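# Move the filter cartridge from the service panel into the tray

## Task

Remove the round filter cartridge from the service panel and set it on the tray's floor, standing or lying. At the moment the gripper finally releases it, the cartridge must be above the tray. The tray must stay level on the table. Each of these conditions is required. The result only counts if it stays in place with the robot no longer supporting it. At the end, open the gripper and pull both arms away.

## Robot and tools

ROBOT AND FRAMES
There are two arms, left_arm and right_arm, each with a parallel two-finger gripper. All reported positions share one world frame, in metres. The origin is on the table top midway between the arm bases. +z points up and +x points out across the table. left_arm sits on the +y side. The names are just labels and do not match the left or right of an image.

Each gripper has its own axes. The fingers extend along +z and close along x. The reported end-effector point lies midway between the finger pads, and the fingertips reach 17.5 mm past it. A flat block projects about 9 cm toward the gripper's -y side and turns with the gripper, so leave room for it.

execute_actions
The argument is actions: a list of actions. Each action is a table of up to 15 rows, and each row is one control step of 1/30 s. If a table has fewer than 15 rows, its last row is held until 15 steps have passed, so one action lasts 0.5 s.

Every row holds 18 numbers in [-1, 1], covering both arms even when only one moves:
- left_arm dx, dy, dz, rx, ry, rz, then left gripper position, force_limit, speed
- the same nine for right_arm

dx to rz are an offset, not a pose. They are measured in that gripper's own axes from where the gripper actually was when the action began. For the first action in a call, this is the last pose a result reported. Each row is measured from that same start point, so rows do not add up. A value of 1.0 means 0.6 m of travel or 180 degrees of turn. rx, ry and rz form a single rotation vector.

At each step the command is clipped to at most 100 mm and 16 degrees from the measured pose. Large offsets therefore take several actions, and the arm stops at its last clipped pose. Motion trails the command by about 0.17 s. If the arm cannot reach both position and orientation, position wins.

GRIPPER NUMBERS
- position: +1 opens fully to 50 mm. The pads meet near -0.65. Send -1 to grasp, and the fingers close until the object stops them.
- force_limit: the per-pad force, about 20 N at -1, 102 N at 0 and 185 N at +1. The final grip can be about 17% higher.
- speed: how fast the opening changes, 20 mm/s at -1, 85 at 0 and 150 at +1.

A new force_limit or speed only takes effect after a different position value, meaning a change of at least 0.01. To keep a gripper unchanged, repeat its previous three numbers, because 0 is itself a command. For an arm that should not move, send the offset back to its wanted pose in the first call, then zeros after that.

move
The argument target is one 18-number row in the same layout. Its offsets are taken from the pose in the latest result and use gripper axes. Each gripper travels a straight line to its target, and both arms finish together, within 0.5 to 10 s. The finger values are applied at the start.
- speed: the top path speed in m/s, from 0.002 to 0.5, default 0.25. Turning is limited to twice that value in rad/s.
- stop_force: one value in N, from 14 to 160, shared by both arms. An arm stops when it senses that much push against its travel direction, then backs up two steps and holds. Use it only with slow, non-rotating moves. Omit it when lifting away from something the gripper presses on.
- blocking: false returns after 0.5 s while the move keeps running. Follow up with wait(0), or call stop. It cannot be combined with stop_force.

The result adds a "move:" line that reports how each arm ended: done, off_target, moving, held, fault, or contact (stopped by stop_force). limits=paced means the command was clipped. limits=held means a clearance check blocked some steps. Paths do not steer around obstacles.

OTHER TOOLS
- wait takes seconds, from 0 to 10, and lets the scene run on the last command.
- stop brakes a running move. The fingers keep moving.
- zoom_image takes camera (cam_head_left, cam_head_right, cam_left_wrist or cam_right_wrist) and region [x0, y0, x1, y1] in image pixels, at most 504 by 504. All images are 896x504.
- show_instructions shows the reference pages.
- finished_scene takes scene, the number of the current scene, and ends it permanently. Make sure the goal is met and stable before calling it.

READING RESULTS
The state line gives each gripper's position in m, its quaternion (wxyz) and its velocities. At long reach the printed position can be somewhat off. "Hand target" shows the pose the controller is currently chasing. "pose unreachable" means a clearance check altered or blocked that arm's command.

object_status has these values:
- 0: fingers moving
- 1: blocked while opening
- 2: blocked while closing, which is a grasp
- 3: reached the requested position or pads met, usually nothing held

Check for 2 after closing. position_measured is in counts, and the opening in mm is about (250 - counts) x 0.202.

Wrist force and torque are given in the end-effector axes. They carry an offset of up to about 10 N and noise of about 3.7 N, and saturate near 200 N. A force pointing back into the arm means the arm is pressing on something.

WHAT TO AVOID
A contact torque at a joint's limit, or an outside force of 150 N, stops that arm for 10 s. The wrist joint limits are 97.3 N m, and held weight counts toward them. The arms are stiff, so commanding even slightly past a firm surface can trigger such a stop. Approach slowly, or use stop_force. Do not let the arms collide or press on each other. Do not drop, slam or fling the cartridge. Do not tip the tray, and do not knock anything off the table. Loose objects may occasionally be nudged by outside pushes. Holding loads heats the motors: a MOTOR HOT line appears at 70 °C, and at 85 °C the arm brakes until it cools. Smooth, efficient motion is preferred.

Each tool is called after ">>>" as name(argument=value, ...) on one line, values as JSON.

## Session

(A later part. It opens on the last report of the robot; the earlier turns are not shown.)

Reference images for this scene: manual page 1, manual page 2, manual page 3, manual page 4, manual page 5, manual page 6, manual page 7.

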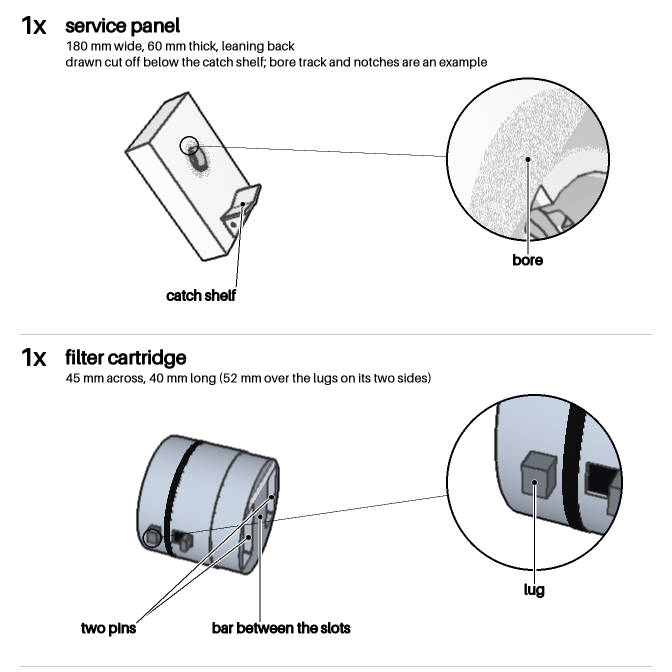

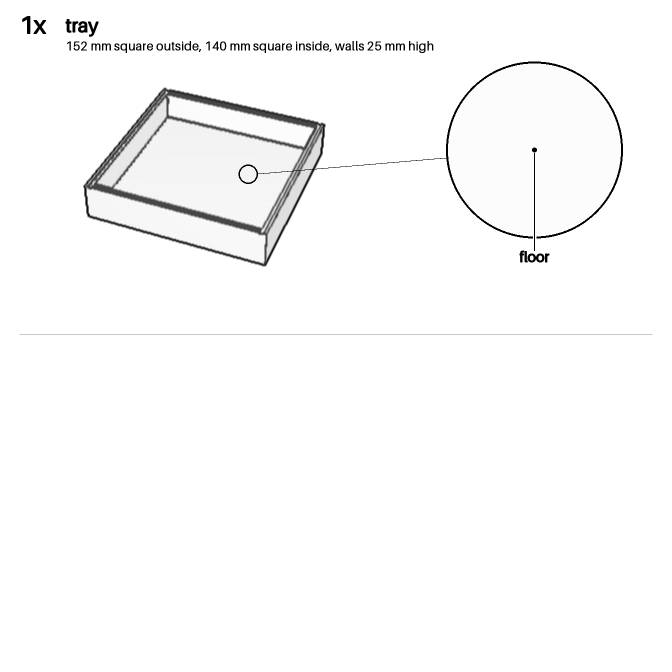

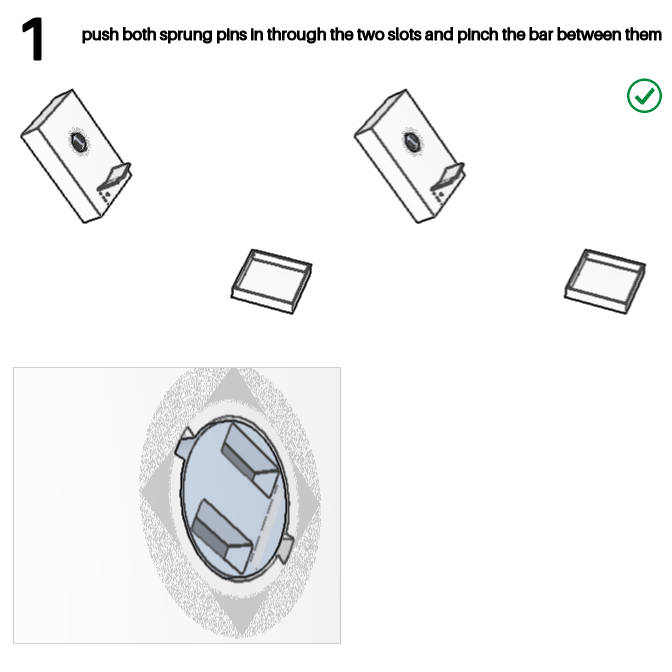

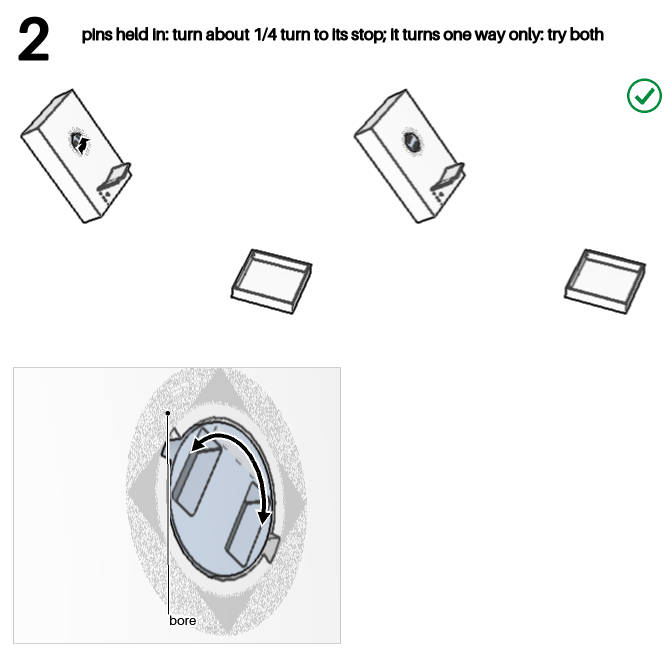

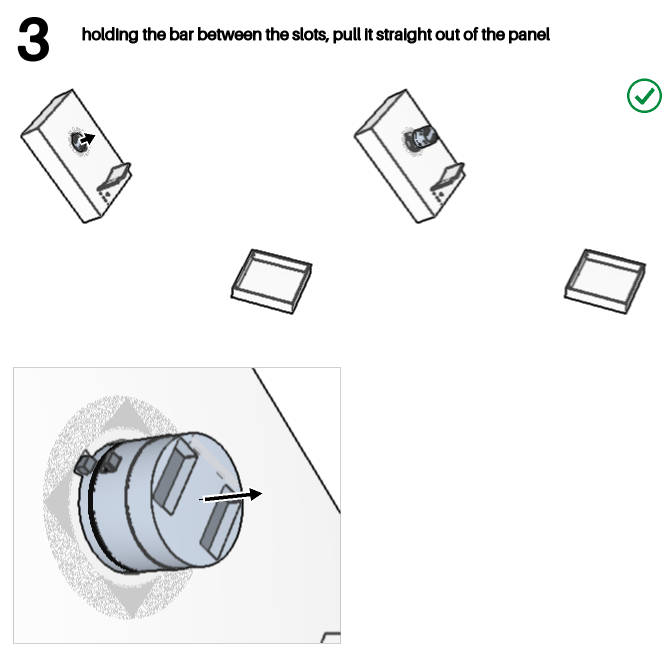

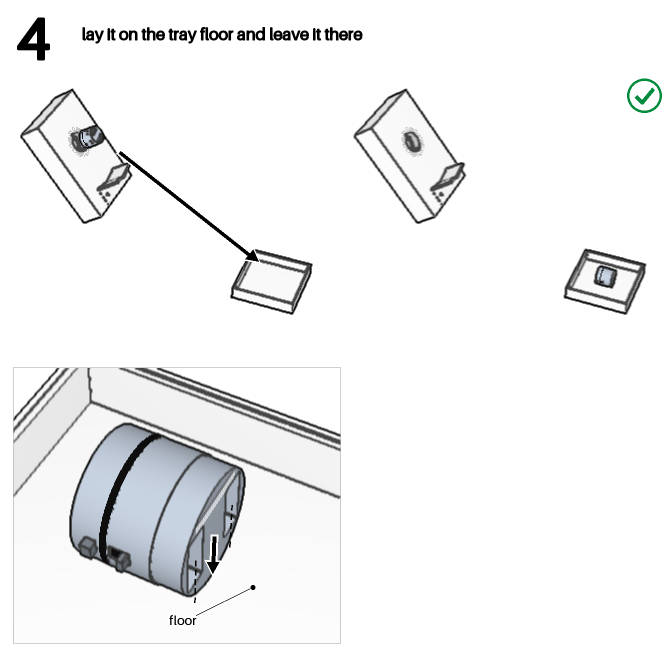

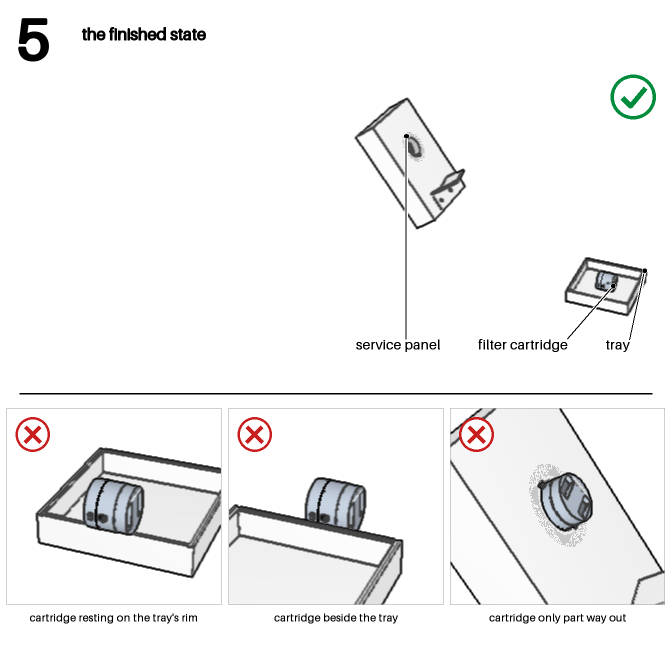

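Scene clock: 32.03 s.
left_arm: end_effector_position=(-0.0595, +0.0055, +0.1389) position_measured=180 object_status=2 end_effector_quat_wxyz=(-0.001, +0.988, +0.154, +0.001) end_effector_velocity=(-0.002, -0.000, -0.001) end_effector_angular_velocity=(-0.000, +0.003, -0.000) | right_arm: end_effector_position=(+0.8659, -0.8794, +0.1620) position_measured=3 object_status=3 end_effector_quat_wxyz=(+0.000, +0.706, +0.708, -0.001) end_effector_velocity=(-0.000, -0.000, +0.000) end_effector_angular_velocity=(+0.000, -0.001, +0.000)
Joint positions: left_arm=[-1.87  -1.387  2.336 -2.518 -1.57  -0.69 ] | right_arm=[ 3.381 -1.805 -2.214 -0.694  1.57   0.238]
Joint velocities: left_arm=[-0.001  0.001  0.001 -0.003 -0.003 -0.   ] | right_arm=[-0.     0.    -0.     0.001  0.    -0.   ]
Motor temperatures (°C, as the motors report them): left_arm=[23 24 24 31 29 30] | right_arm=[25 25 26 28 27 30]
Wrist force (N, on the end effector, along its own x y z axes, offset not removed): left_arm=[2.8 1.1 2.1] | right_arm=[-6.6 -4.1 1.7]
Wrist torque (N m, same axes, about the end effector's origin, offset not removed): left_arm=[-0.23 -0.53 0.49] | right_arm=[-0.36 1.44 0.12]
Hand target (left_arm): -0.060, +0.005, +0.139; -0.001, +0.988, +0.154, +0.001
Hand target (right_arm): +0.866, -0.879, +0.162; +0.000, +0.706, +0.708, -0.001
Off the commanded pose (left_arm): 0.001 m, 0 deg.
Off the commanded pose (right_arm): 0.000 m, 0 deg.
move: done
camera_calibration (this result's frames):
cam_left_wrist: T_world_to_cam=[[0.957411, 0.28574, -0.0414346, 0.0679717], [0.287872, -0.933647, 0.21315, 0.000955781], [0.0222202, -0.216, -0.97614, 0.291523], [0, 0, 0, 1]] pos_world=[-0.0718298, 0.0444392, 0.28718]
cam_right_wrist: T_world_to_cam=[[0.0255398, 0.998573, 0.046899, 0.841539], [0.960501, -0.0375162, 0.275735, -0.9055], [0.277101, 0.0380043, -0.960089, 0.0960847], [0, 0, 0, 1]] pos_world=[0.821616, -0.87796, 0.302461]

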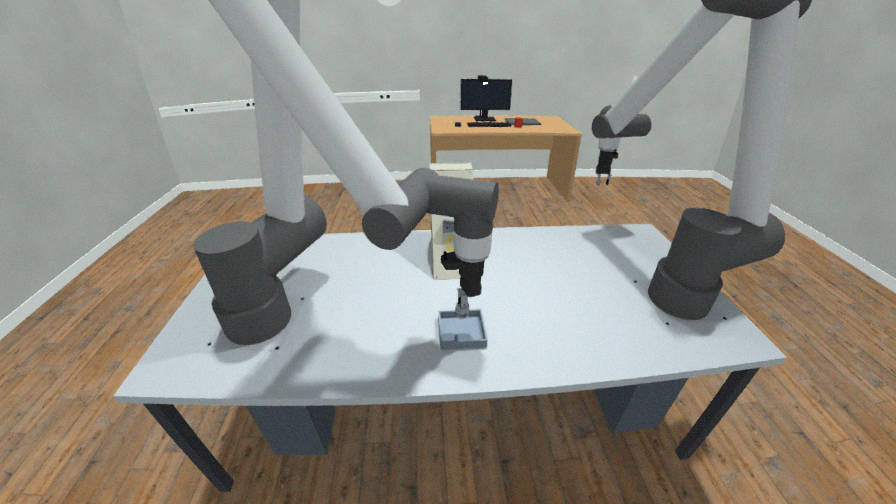

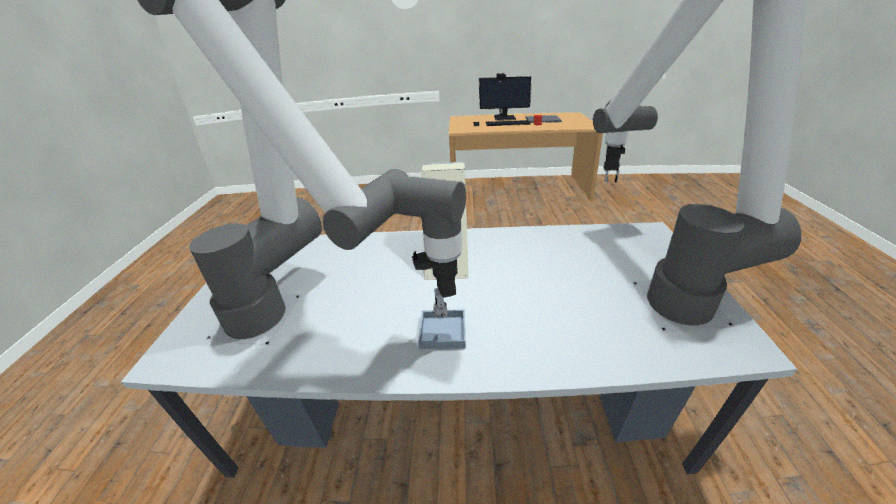

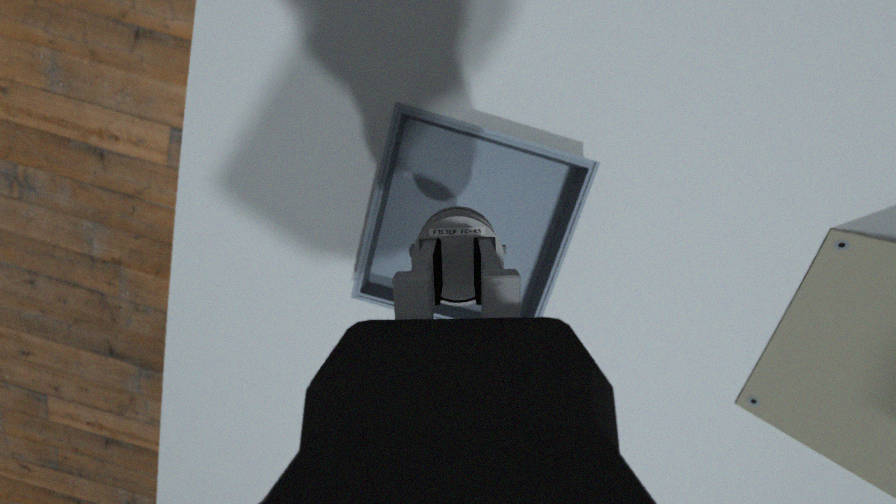

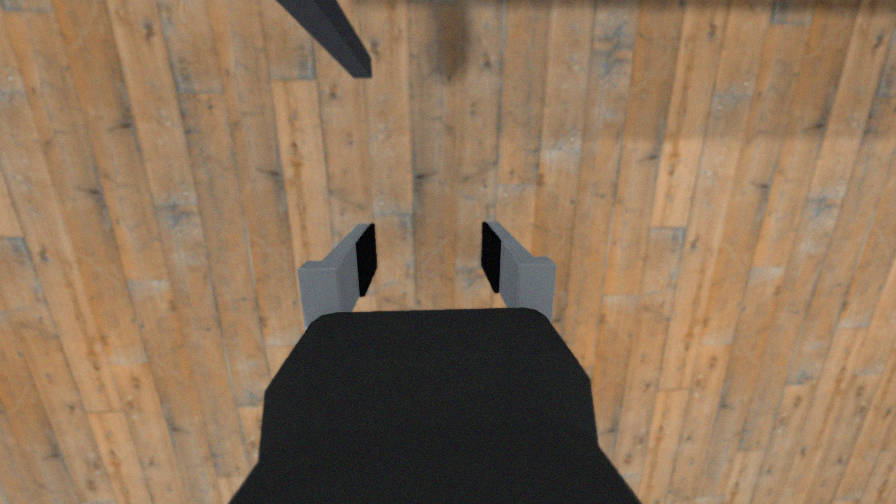

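Centred well.

>>> move(target=[0.01,0,0.129,0,0,0,-1,0,-0.5,0,0,0,0,0,0,1,0,0], speed=0.08)

>>> move(target=[0,0,0.025,0,0,0,-1,0,-0.5,0,0,0,0,0,0,1,0,0], speed=0.005, stop_force=14)

>>> move(target=[0,0,0,0,0,0,-0.11,0,-0.5,0,0,0,0,0,0,1,0,0])

>>> move(target=[0,0,-0.15,0,0,0,-0.11,0,-0.5,0,0,0,0,0,0,1,0,0], speed=0.1)

Scene clock: 33.93 s.
left_arm: end_effector_position=(-0.0536, +0.0075, +0.0618) position_measured=180 object_status=2 end_effector_quat_wxyz=(-0.001, +0.988, +0.154, +0.001) end_effector_velocity=(+0.000, +0.000, -0.002) end_effector_angular_velocity=(+0.000, -0.000, -0.001) | right_arm: end_effector_position=(+0.8659, -0.8794, +0.1620) position_measured=3 object_status=3 end_effector_quat_wxyz=(+0.000, +0.706, +0.708, -0.001) end_effector_velocity=(-0.000, -0.000, -0.000) end_effector_angular_velocity=(-0.000, +0.000, -0.000)
Joint positions: left_arm=[-1.864 -1.281  2.378 -2.665 -1.57  -0.684] | right_arm=[ 3.381 -1.805 -2.214 -0.694  1.57   0.238]
Joint velocities: left_arm=[ 0.     0.003  0.001 -0.003 -0.     0.001] | right_arm=[-0. -0. -0.  0. -0.  0.]
Motor temperatures (°C, as the motors report them): left_arm=[23 24 24 31 29 30] | right_arm=[25 25 26 28 27 30]
Wrist force (N, on the end effector, along its own x y z axes, offset not removed): left_arm=[0.7 0.7 2.1] | right_arm=[-3.0 -2.0 4.4]
Wrist torque (N m, same axes, about the end effector's origin, offset not removed): left_arm=[-0.20 -0.35 0.56] | right_arm=[0.06 0.85 0.01]
Hand target (left_arm): -0.054, +0.007, +0.062; -0.001, +0.988, +0.154, +0.001
Hand target (right_arm): +0.866, -0.879, +0.162; +0.000, +0.706, +0.708, -0.001
Off the commanded pose (left_arm): 0.000 m, 0 deg.
Off the commanded pose (right_arm): 0.000 m, 0 deg.
move: done
camera_calibration (this result's frames):
cam_left_wrist: T_world_to_cam=[[0.957412, 0.285735, -0.0414424, 0.0585295], [0.287869, -0.933643, 0.213171, 0.0175312], [0.0222179, -0.216022, -0.976136, 0.216495], [0, 0, 0, 1]] pos_world=[-0.0658936, 0.0464116, 0.210017]
cam_right_wrist: T_world_to_cam=[[0.0255398, 0.998573, 0.046899, 0.841539], [0.960501, -0.0375162, 0.275735, -0.9055], [0.277101, 0.0380043, -0.960089, 0.0960848], [0, 0, 0, 1]] pos_world=[0.821616, -0.87796, 0.302461]

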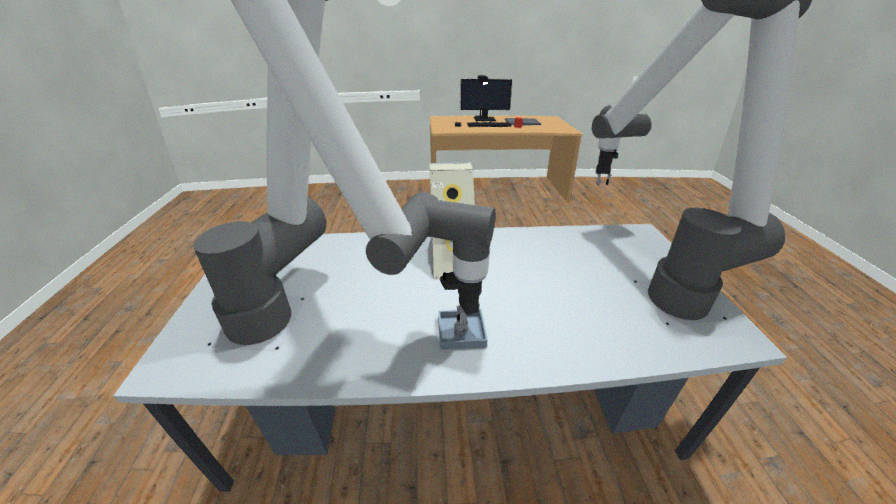

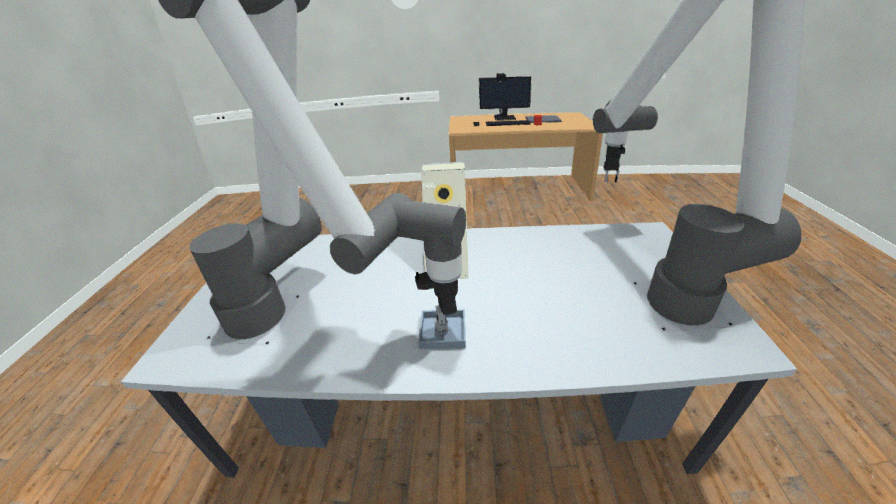

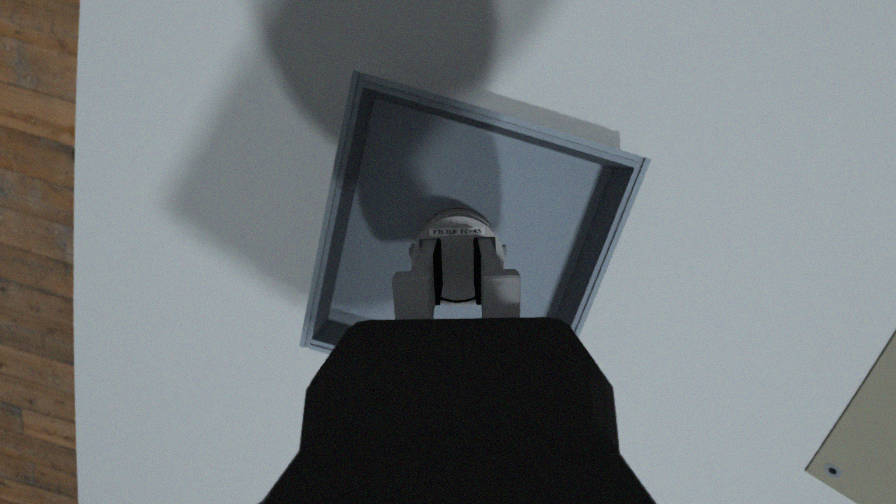

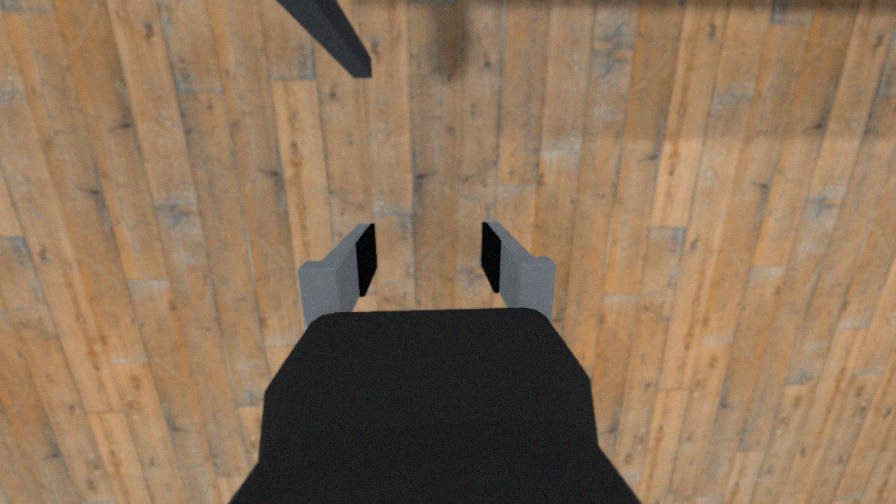

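Scene clock: 35.57 s.
left_arm: end_effector_position=(-0.0536, +0.0075, +0.0554) position_measured=180 object_status=2 end_effector_quat_wxyz=(-0.001, +0.988, +0.154, +0.001) end_effector_velocity=(+0.000, +0.001, +0.000) end_effector_angular_velocity=(+0.001, -0.002, +0.000) | right_arm: end_effector_position=(+0.8659, -0.8794, +0.1620) position_measured=3 object_status=3 end_effector_quat_wxyz=(+0.000, +0.706, +0.708, -0.001) end_effector_velocity=(-0.000, +0.000, -0.000) end_effector_angular_velocity=(+0.000, +0.000, -0.001)
Joint positions: left_arm=[-1.864 -1.272  2.38  -2.677 -1.57  -0.684] | right_arm=[ 3.381 -1.805 -2.214 -0.694  1.57   0.238]
Joint velocities: left_arm=[-0.001 -0.001 -0.     0.003  0.001 -0.001] | right_arm=[-0.    -0.     0.    -0.     0.     0.001]
Motor temperatures (°C, as the motors report them): left_arm=[23 24 24 31 29 30] | right_arm=[25 25 26 28 27 30]
Wrist force (N, on the end effector, along its own x y z axes, offset not removed): left_arm=[-4.2 -3.5 -37.5] | right_arm=[-6.9 -1.4 2.3]
Wrist torque (N m, same axes, about the end effector's origin, offset not removed): left_arm=[-0.21 0.09 0.52] | right_arm=[0.07 1.59 0.16]
Hand target (left_arm): -0.054, +0.007, +0.056; -0.001, +0.988, +0.154, +0.001
Hand target (right_arm): +0.866, -0.879, +0.162; +0.000, +0.706, +0.708, -0.001
Off the commanded pose (left_arm): 0.009 m, 0 deg.
Off the commanded pose (right_arm): 0.000 m, 0 deg.
move: contact (left_arm)
camera_calibration (this result's frames):
cam_left_wrist: T_world_to_cam=[[0.957412, 0.285724, -0.0415244, 0.058263], [0.287873, -0.933618, 0.213274, 0.0188599], [0.0221697, -0.216145, -0.97611, 0.210325], [0, 0, 0, 1]] pos_world=[-0.0658738, 0.0464215, 0.203697]
cam_right_wrist: T_world_to_cam=[[0.0255398, 0.998573, 0.0468988, 0.841539], [0.960501, -0.0375162, 0.275735, -0.9055], [0.277101, 0.0380041, -0.960089, 0.0960846], [0, 0, 0, 1]] pos_world=[0.821616, -0.877961, 0.302461]

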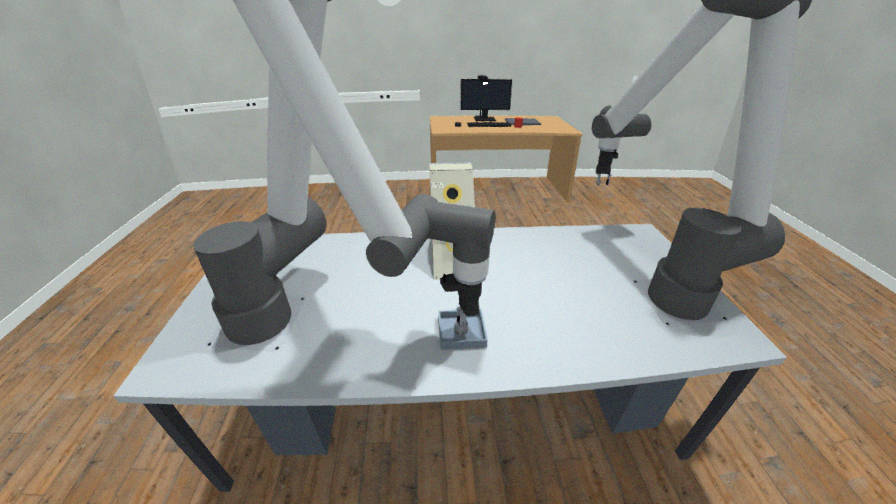

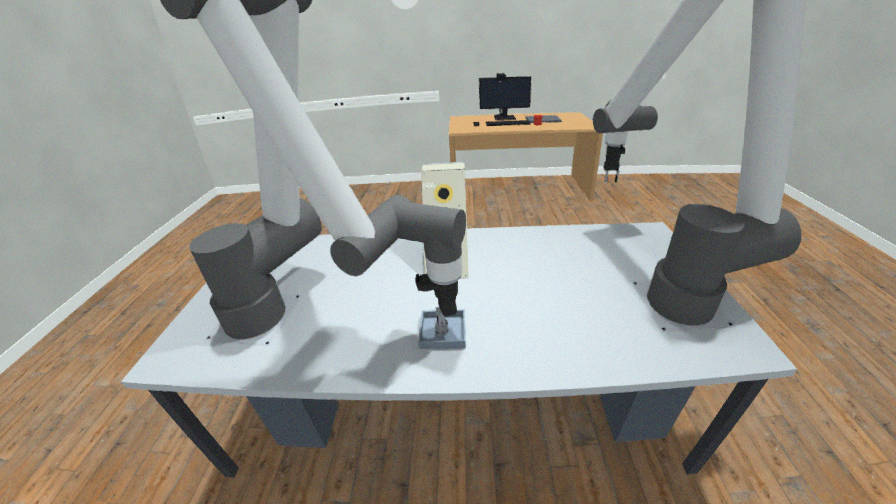

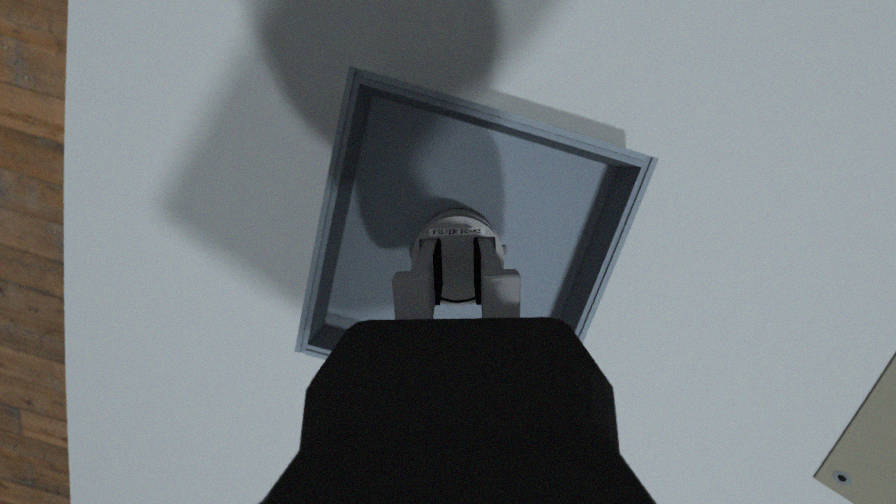

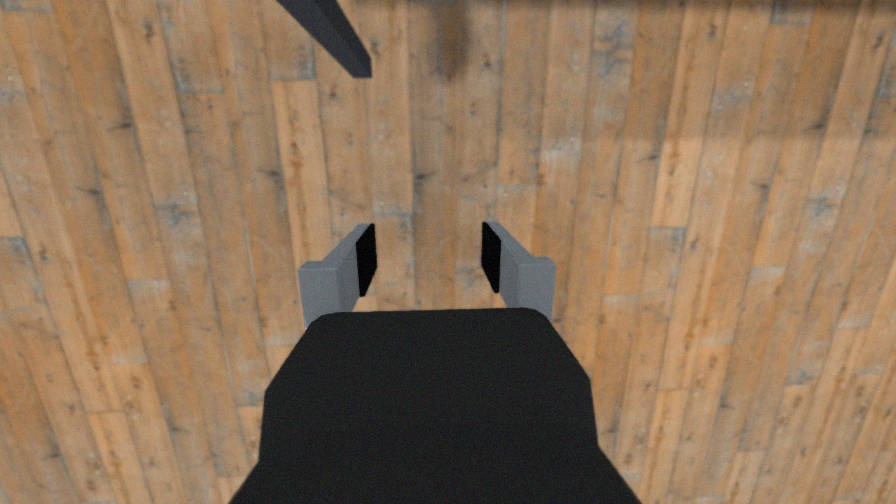

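Scene clock: 36.07 s.
left_arm: end_effector_position=(-0.0535, +0.0075, +0.0555) position_measured=169 object_status=3 end_effector_quat_wxyz=(-0.001, +0.988, +0.154, +0.001) end_effector_velocity=(-0.000, -0.000, -0.000) end_effector_angular_velocity=(-0.000, -0.000, +0.001) | right_arm: end_effector_position=(+0.8659, -0.8794, +0.1620) position_measured=3 object_status=3 end_effector_quat_wxyz=(+0.000, +0.706, +0.708, -0.001) end_effector_velocity=(-0.001, -0.000, -0.001) end_effector_angular_velocity=(-0.001, +0.001, -0.001)
Joint positions: left_arm=[-1.864 -1.272  2.38  -2.677 -1.57  -0.684] | right_arm=[ 3.381 -1.805 -2.214 -0.694  1.57   0.238]
Joint velocities: left_arm=[-0.     0.     0.    -0.     0.    -0.001] | right_arm=[-0.    -0.001 -0.001  0.    -0.     0.001]
Motor temperatures (°C, as the motors report them): left_arm=[23 24 24 31 29 30] | right_arm=[25 25 26 28 27 30]
Wrist force (N, on the end effector, along its own x y z axes, offset not removed): left_arm=[5.0 -0.2 -19.1] | right_arm=[-2.7 -2.6 2.1]
Wrist torque (N m, same axes, about the end effector's origin, offset not removed): left_arm=[-0.74 -0.95 0.48] | right_arm=[0.00 0.70 0.02]
Hand target (left_arm): -0.054, +0.007, +0.055; -0.001, +0.988, +0.154, +0.001
Hand target (right_arm): +0.866, -0.879, +0.162; +0.000, +0.706, +0.708, -0.001
Off the commanded pose (left_arm): 0.000 m, 0 deg.
Off the commanded pose (right_arm): 0.000 m, 0 deg.
move: done
camera_calibration (this result's frames):
cam_left_wrist: T_world_to_cam=[[0.957411, 0.285731, -0.0414892, 0.0582424], [0.287873, -0.933627, 0.213236, 0.0188756], [0.0221928, -0.216099, -0.976119, 0.210339], [0, 0, 0, 1]] pos_world=[-0.0658638, 0.046435, 0.203707]
cam_right_wrist: T_world_to_cam=[[0.0255398, 0.998573, 0.0468989, 0.841539], [0.960501, -0.0375162, 0.275735, -0.9055], [0.277101, 0.0380043, -0.960089, 0.0960846], [0, 0, 0, 1]] pos_world=[0.821616, -0.87796, 0.302461]

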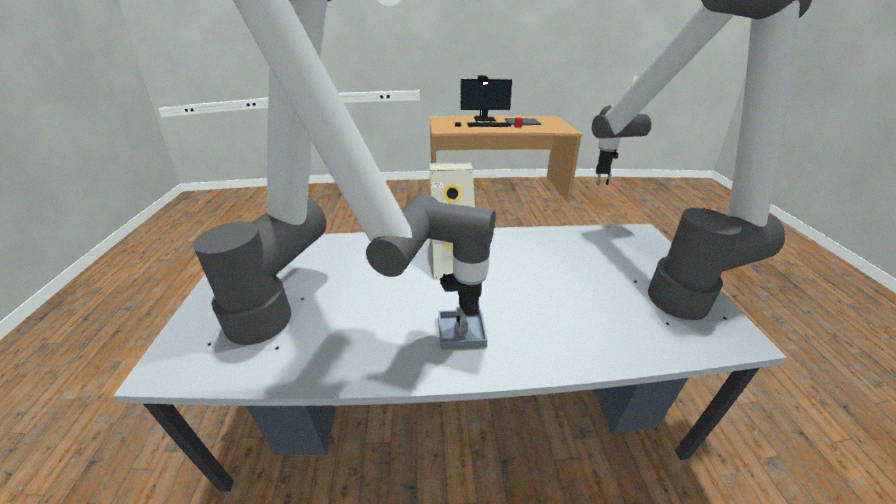

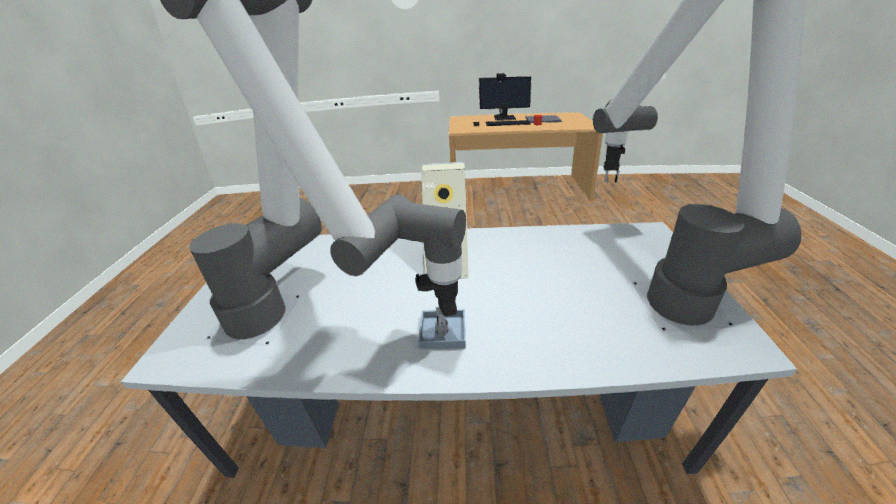

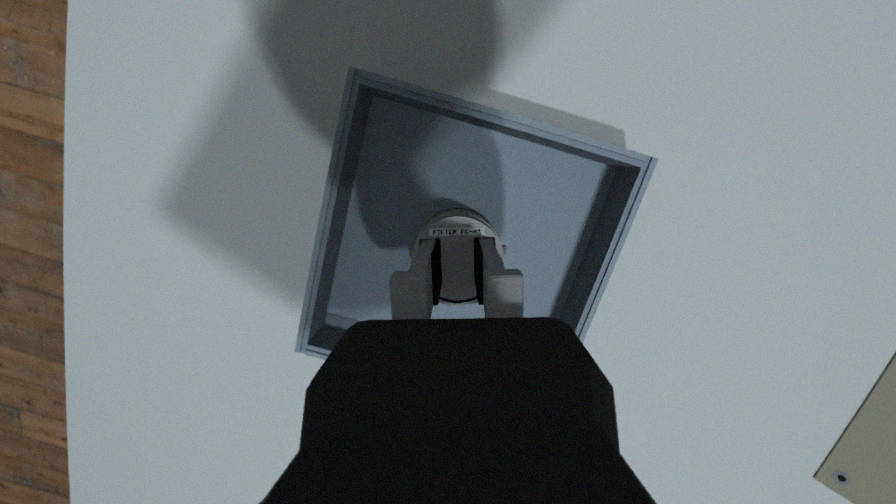

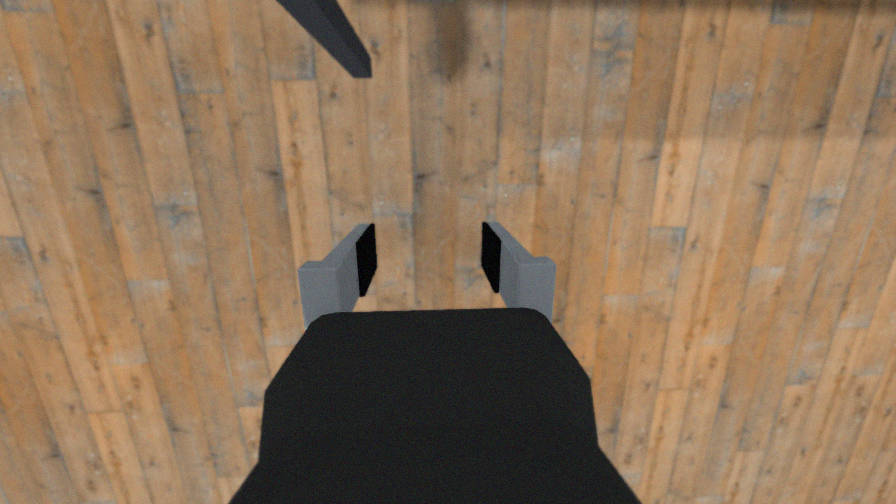

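Scene clock: 37.40 s.
left_arm: end_effector_position=(-0.0538, +0.0073, +0.1453) position_measured=169 object_status=3 end_effector_quat_wxyz=(-0.001, +0.988, +0.154, +0.001) end_effector_velocity=(+0.001, -0.000, +0.001) end_effector_angular_velocity=(+0.000, -0.001, +0.000) | right_arm: end_effector_position=(+0.8659, -0.8794, +0.1620) position_measured=3 object_status=3 end_effector_quat_wxyz=(+0.000, +0.706, +0.708, -0.001) end_effector_velocity=(+0.000, +0.000, +0.001) end_effector_angular_velocity=(-0.000, -0.001, -0.002)
Joint positions: left_arm=[-1.864 -1.398  2.336 -2.507 -1.57  -0.684] | right_arm=[ 3.381 -1.805 -2.214 -0.694  1.57   0.238]
Joint velocities: left_arm=[ 0.001 -0.001 -0.001  0.003  0.001  0.   ] | right_arm=[ 0.     0.001  0.    -0.    -0.     0.002]
Motor temperatures (°C, as the motors report them): left_arm=[23 24 24 31 29 30] | right_arm=[25 25 26 28 27 30]
Wrist force (N, on the end effector, along its own x y z axes, offset not removed): left_arm=[-0.6 4.2 -4.4] | right_arm=[-3.5 0.5 3.7]
Wrist torque (N m, same axes, about the end effector's origin, offset not removed): left_arm=[0.30 -0.12 0.67] | right_arm=[0.64 0.91 0.02]
Hand target (left_arm): -0.054, +0.007, +0.145; -0.001, +0.988, +0.154, +0.001
Hand target (right_arm): +0.866, -0.879, +0.162; +0.000, +0.706, +0.708, -0.001
Off the commanded pose (left_arm): 0.000 m, 0 deg.
Off the commanded pose (right_arm): 0.000 m, 0 deg.
move: done
camera_calibration (this result's frames):
cam_left_wrist: T_world_to_cam=[[0.957392, 0.285797, -0.0414748, 0.062219], [0.287935, -0.933612, 0.21322, -0.000363126], [0.0222161, -0.216077, -0.976124, 0.297959], [0, 0, 0, 1]] pos_world=[-0.066083, 0.0462609, 0.293503]
cam_right_wrist: T_world_to_cam=[[0.0255399, 0.998573, 0.0468989, 0.841539], [0.960501, -0.0375163, 0.275735, -0.9055], [0.277101, 0.0380042, -0.960089, 0.0960847], [0, 0, 0, 1]] pos_world=[0.821616, -0.87796, 0.302461]

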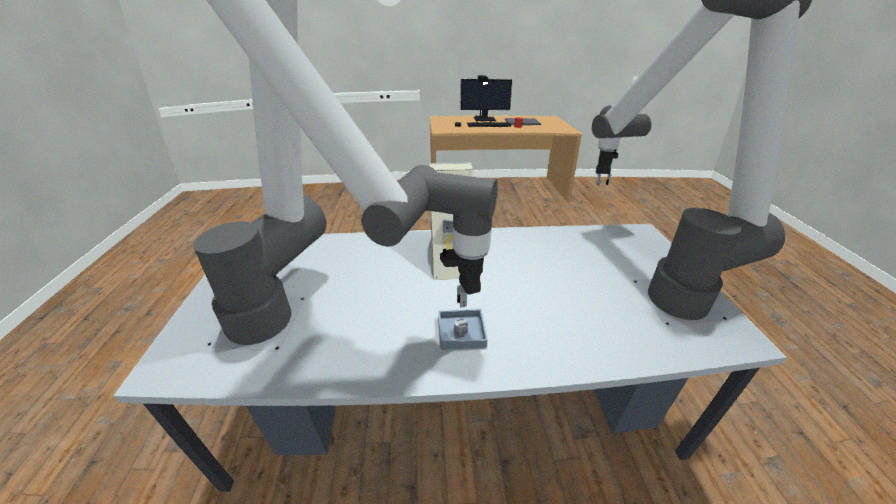

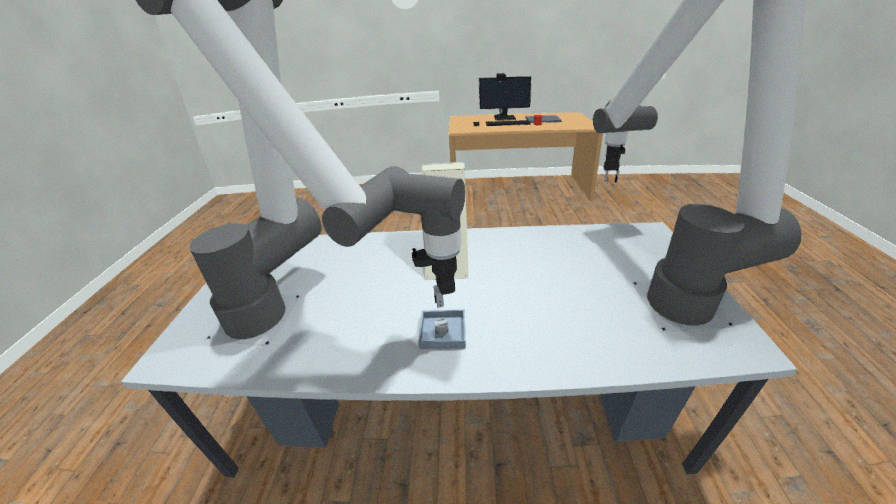

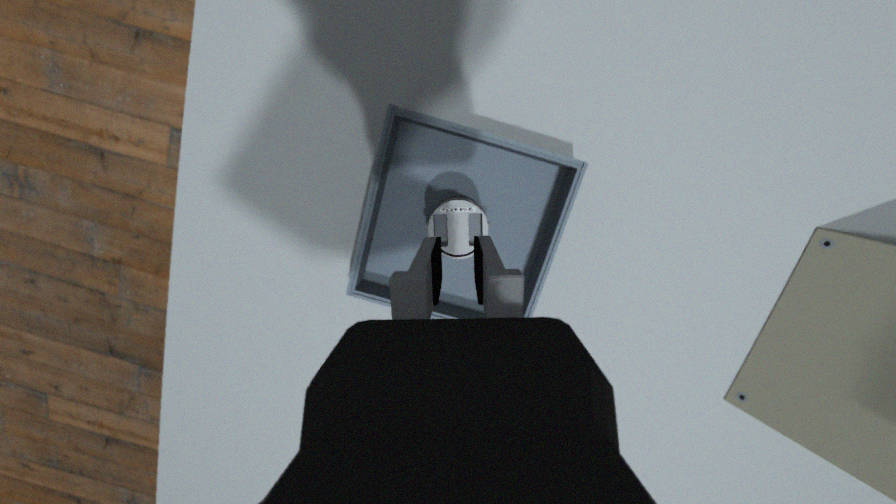

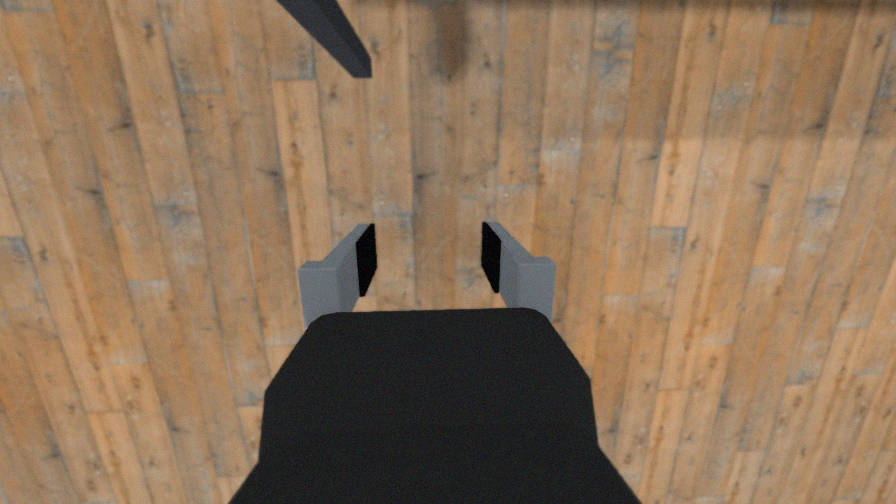

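>>> finished_scene(scene=2)

The scene is finished: the task was done.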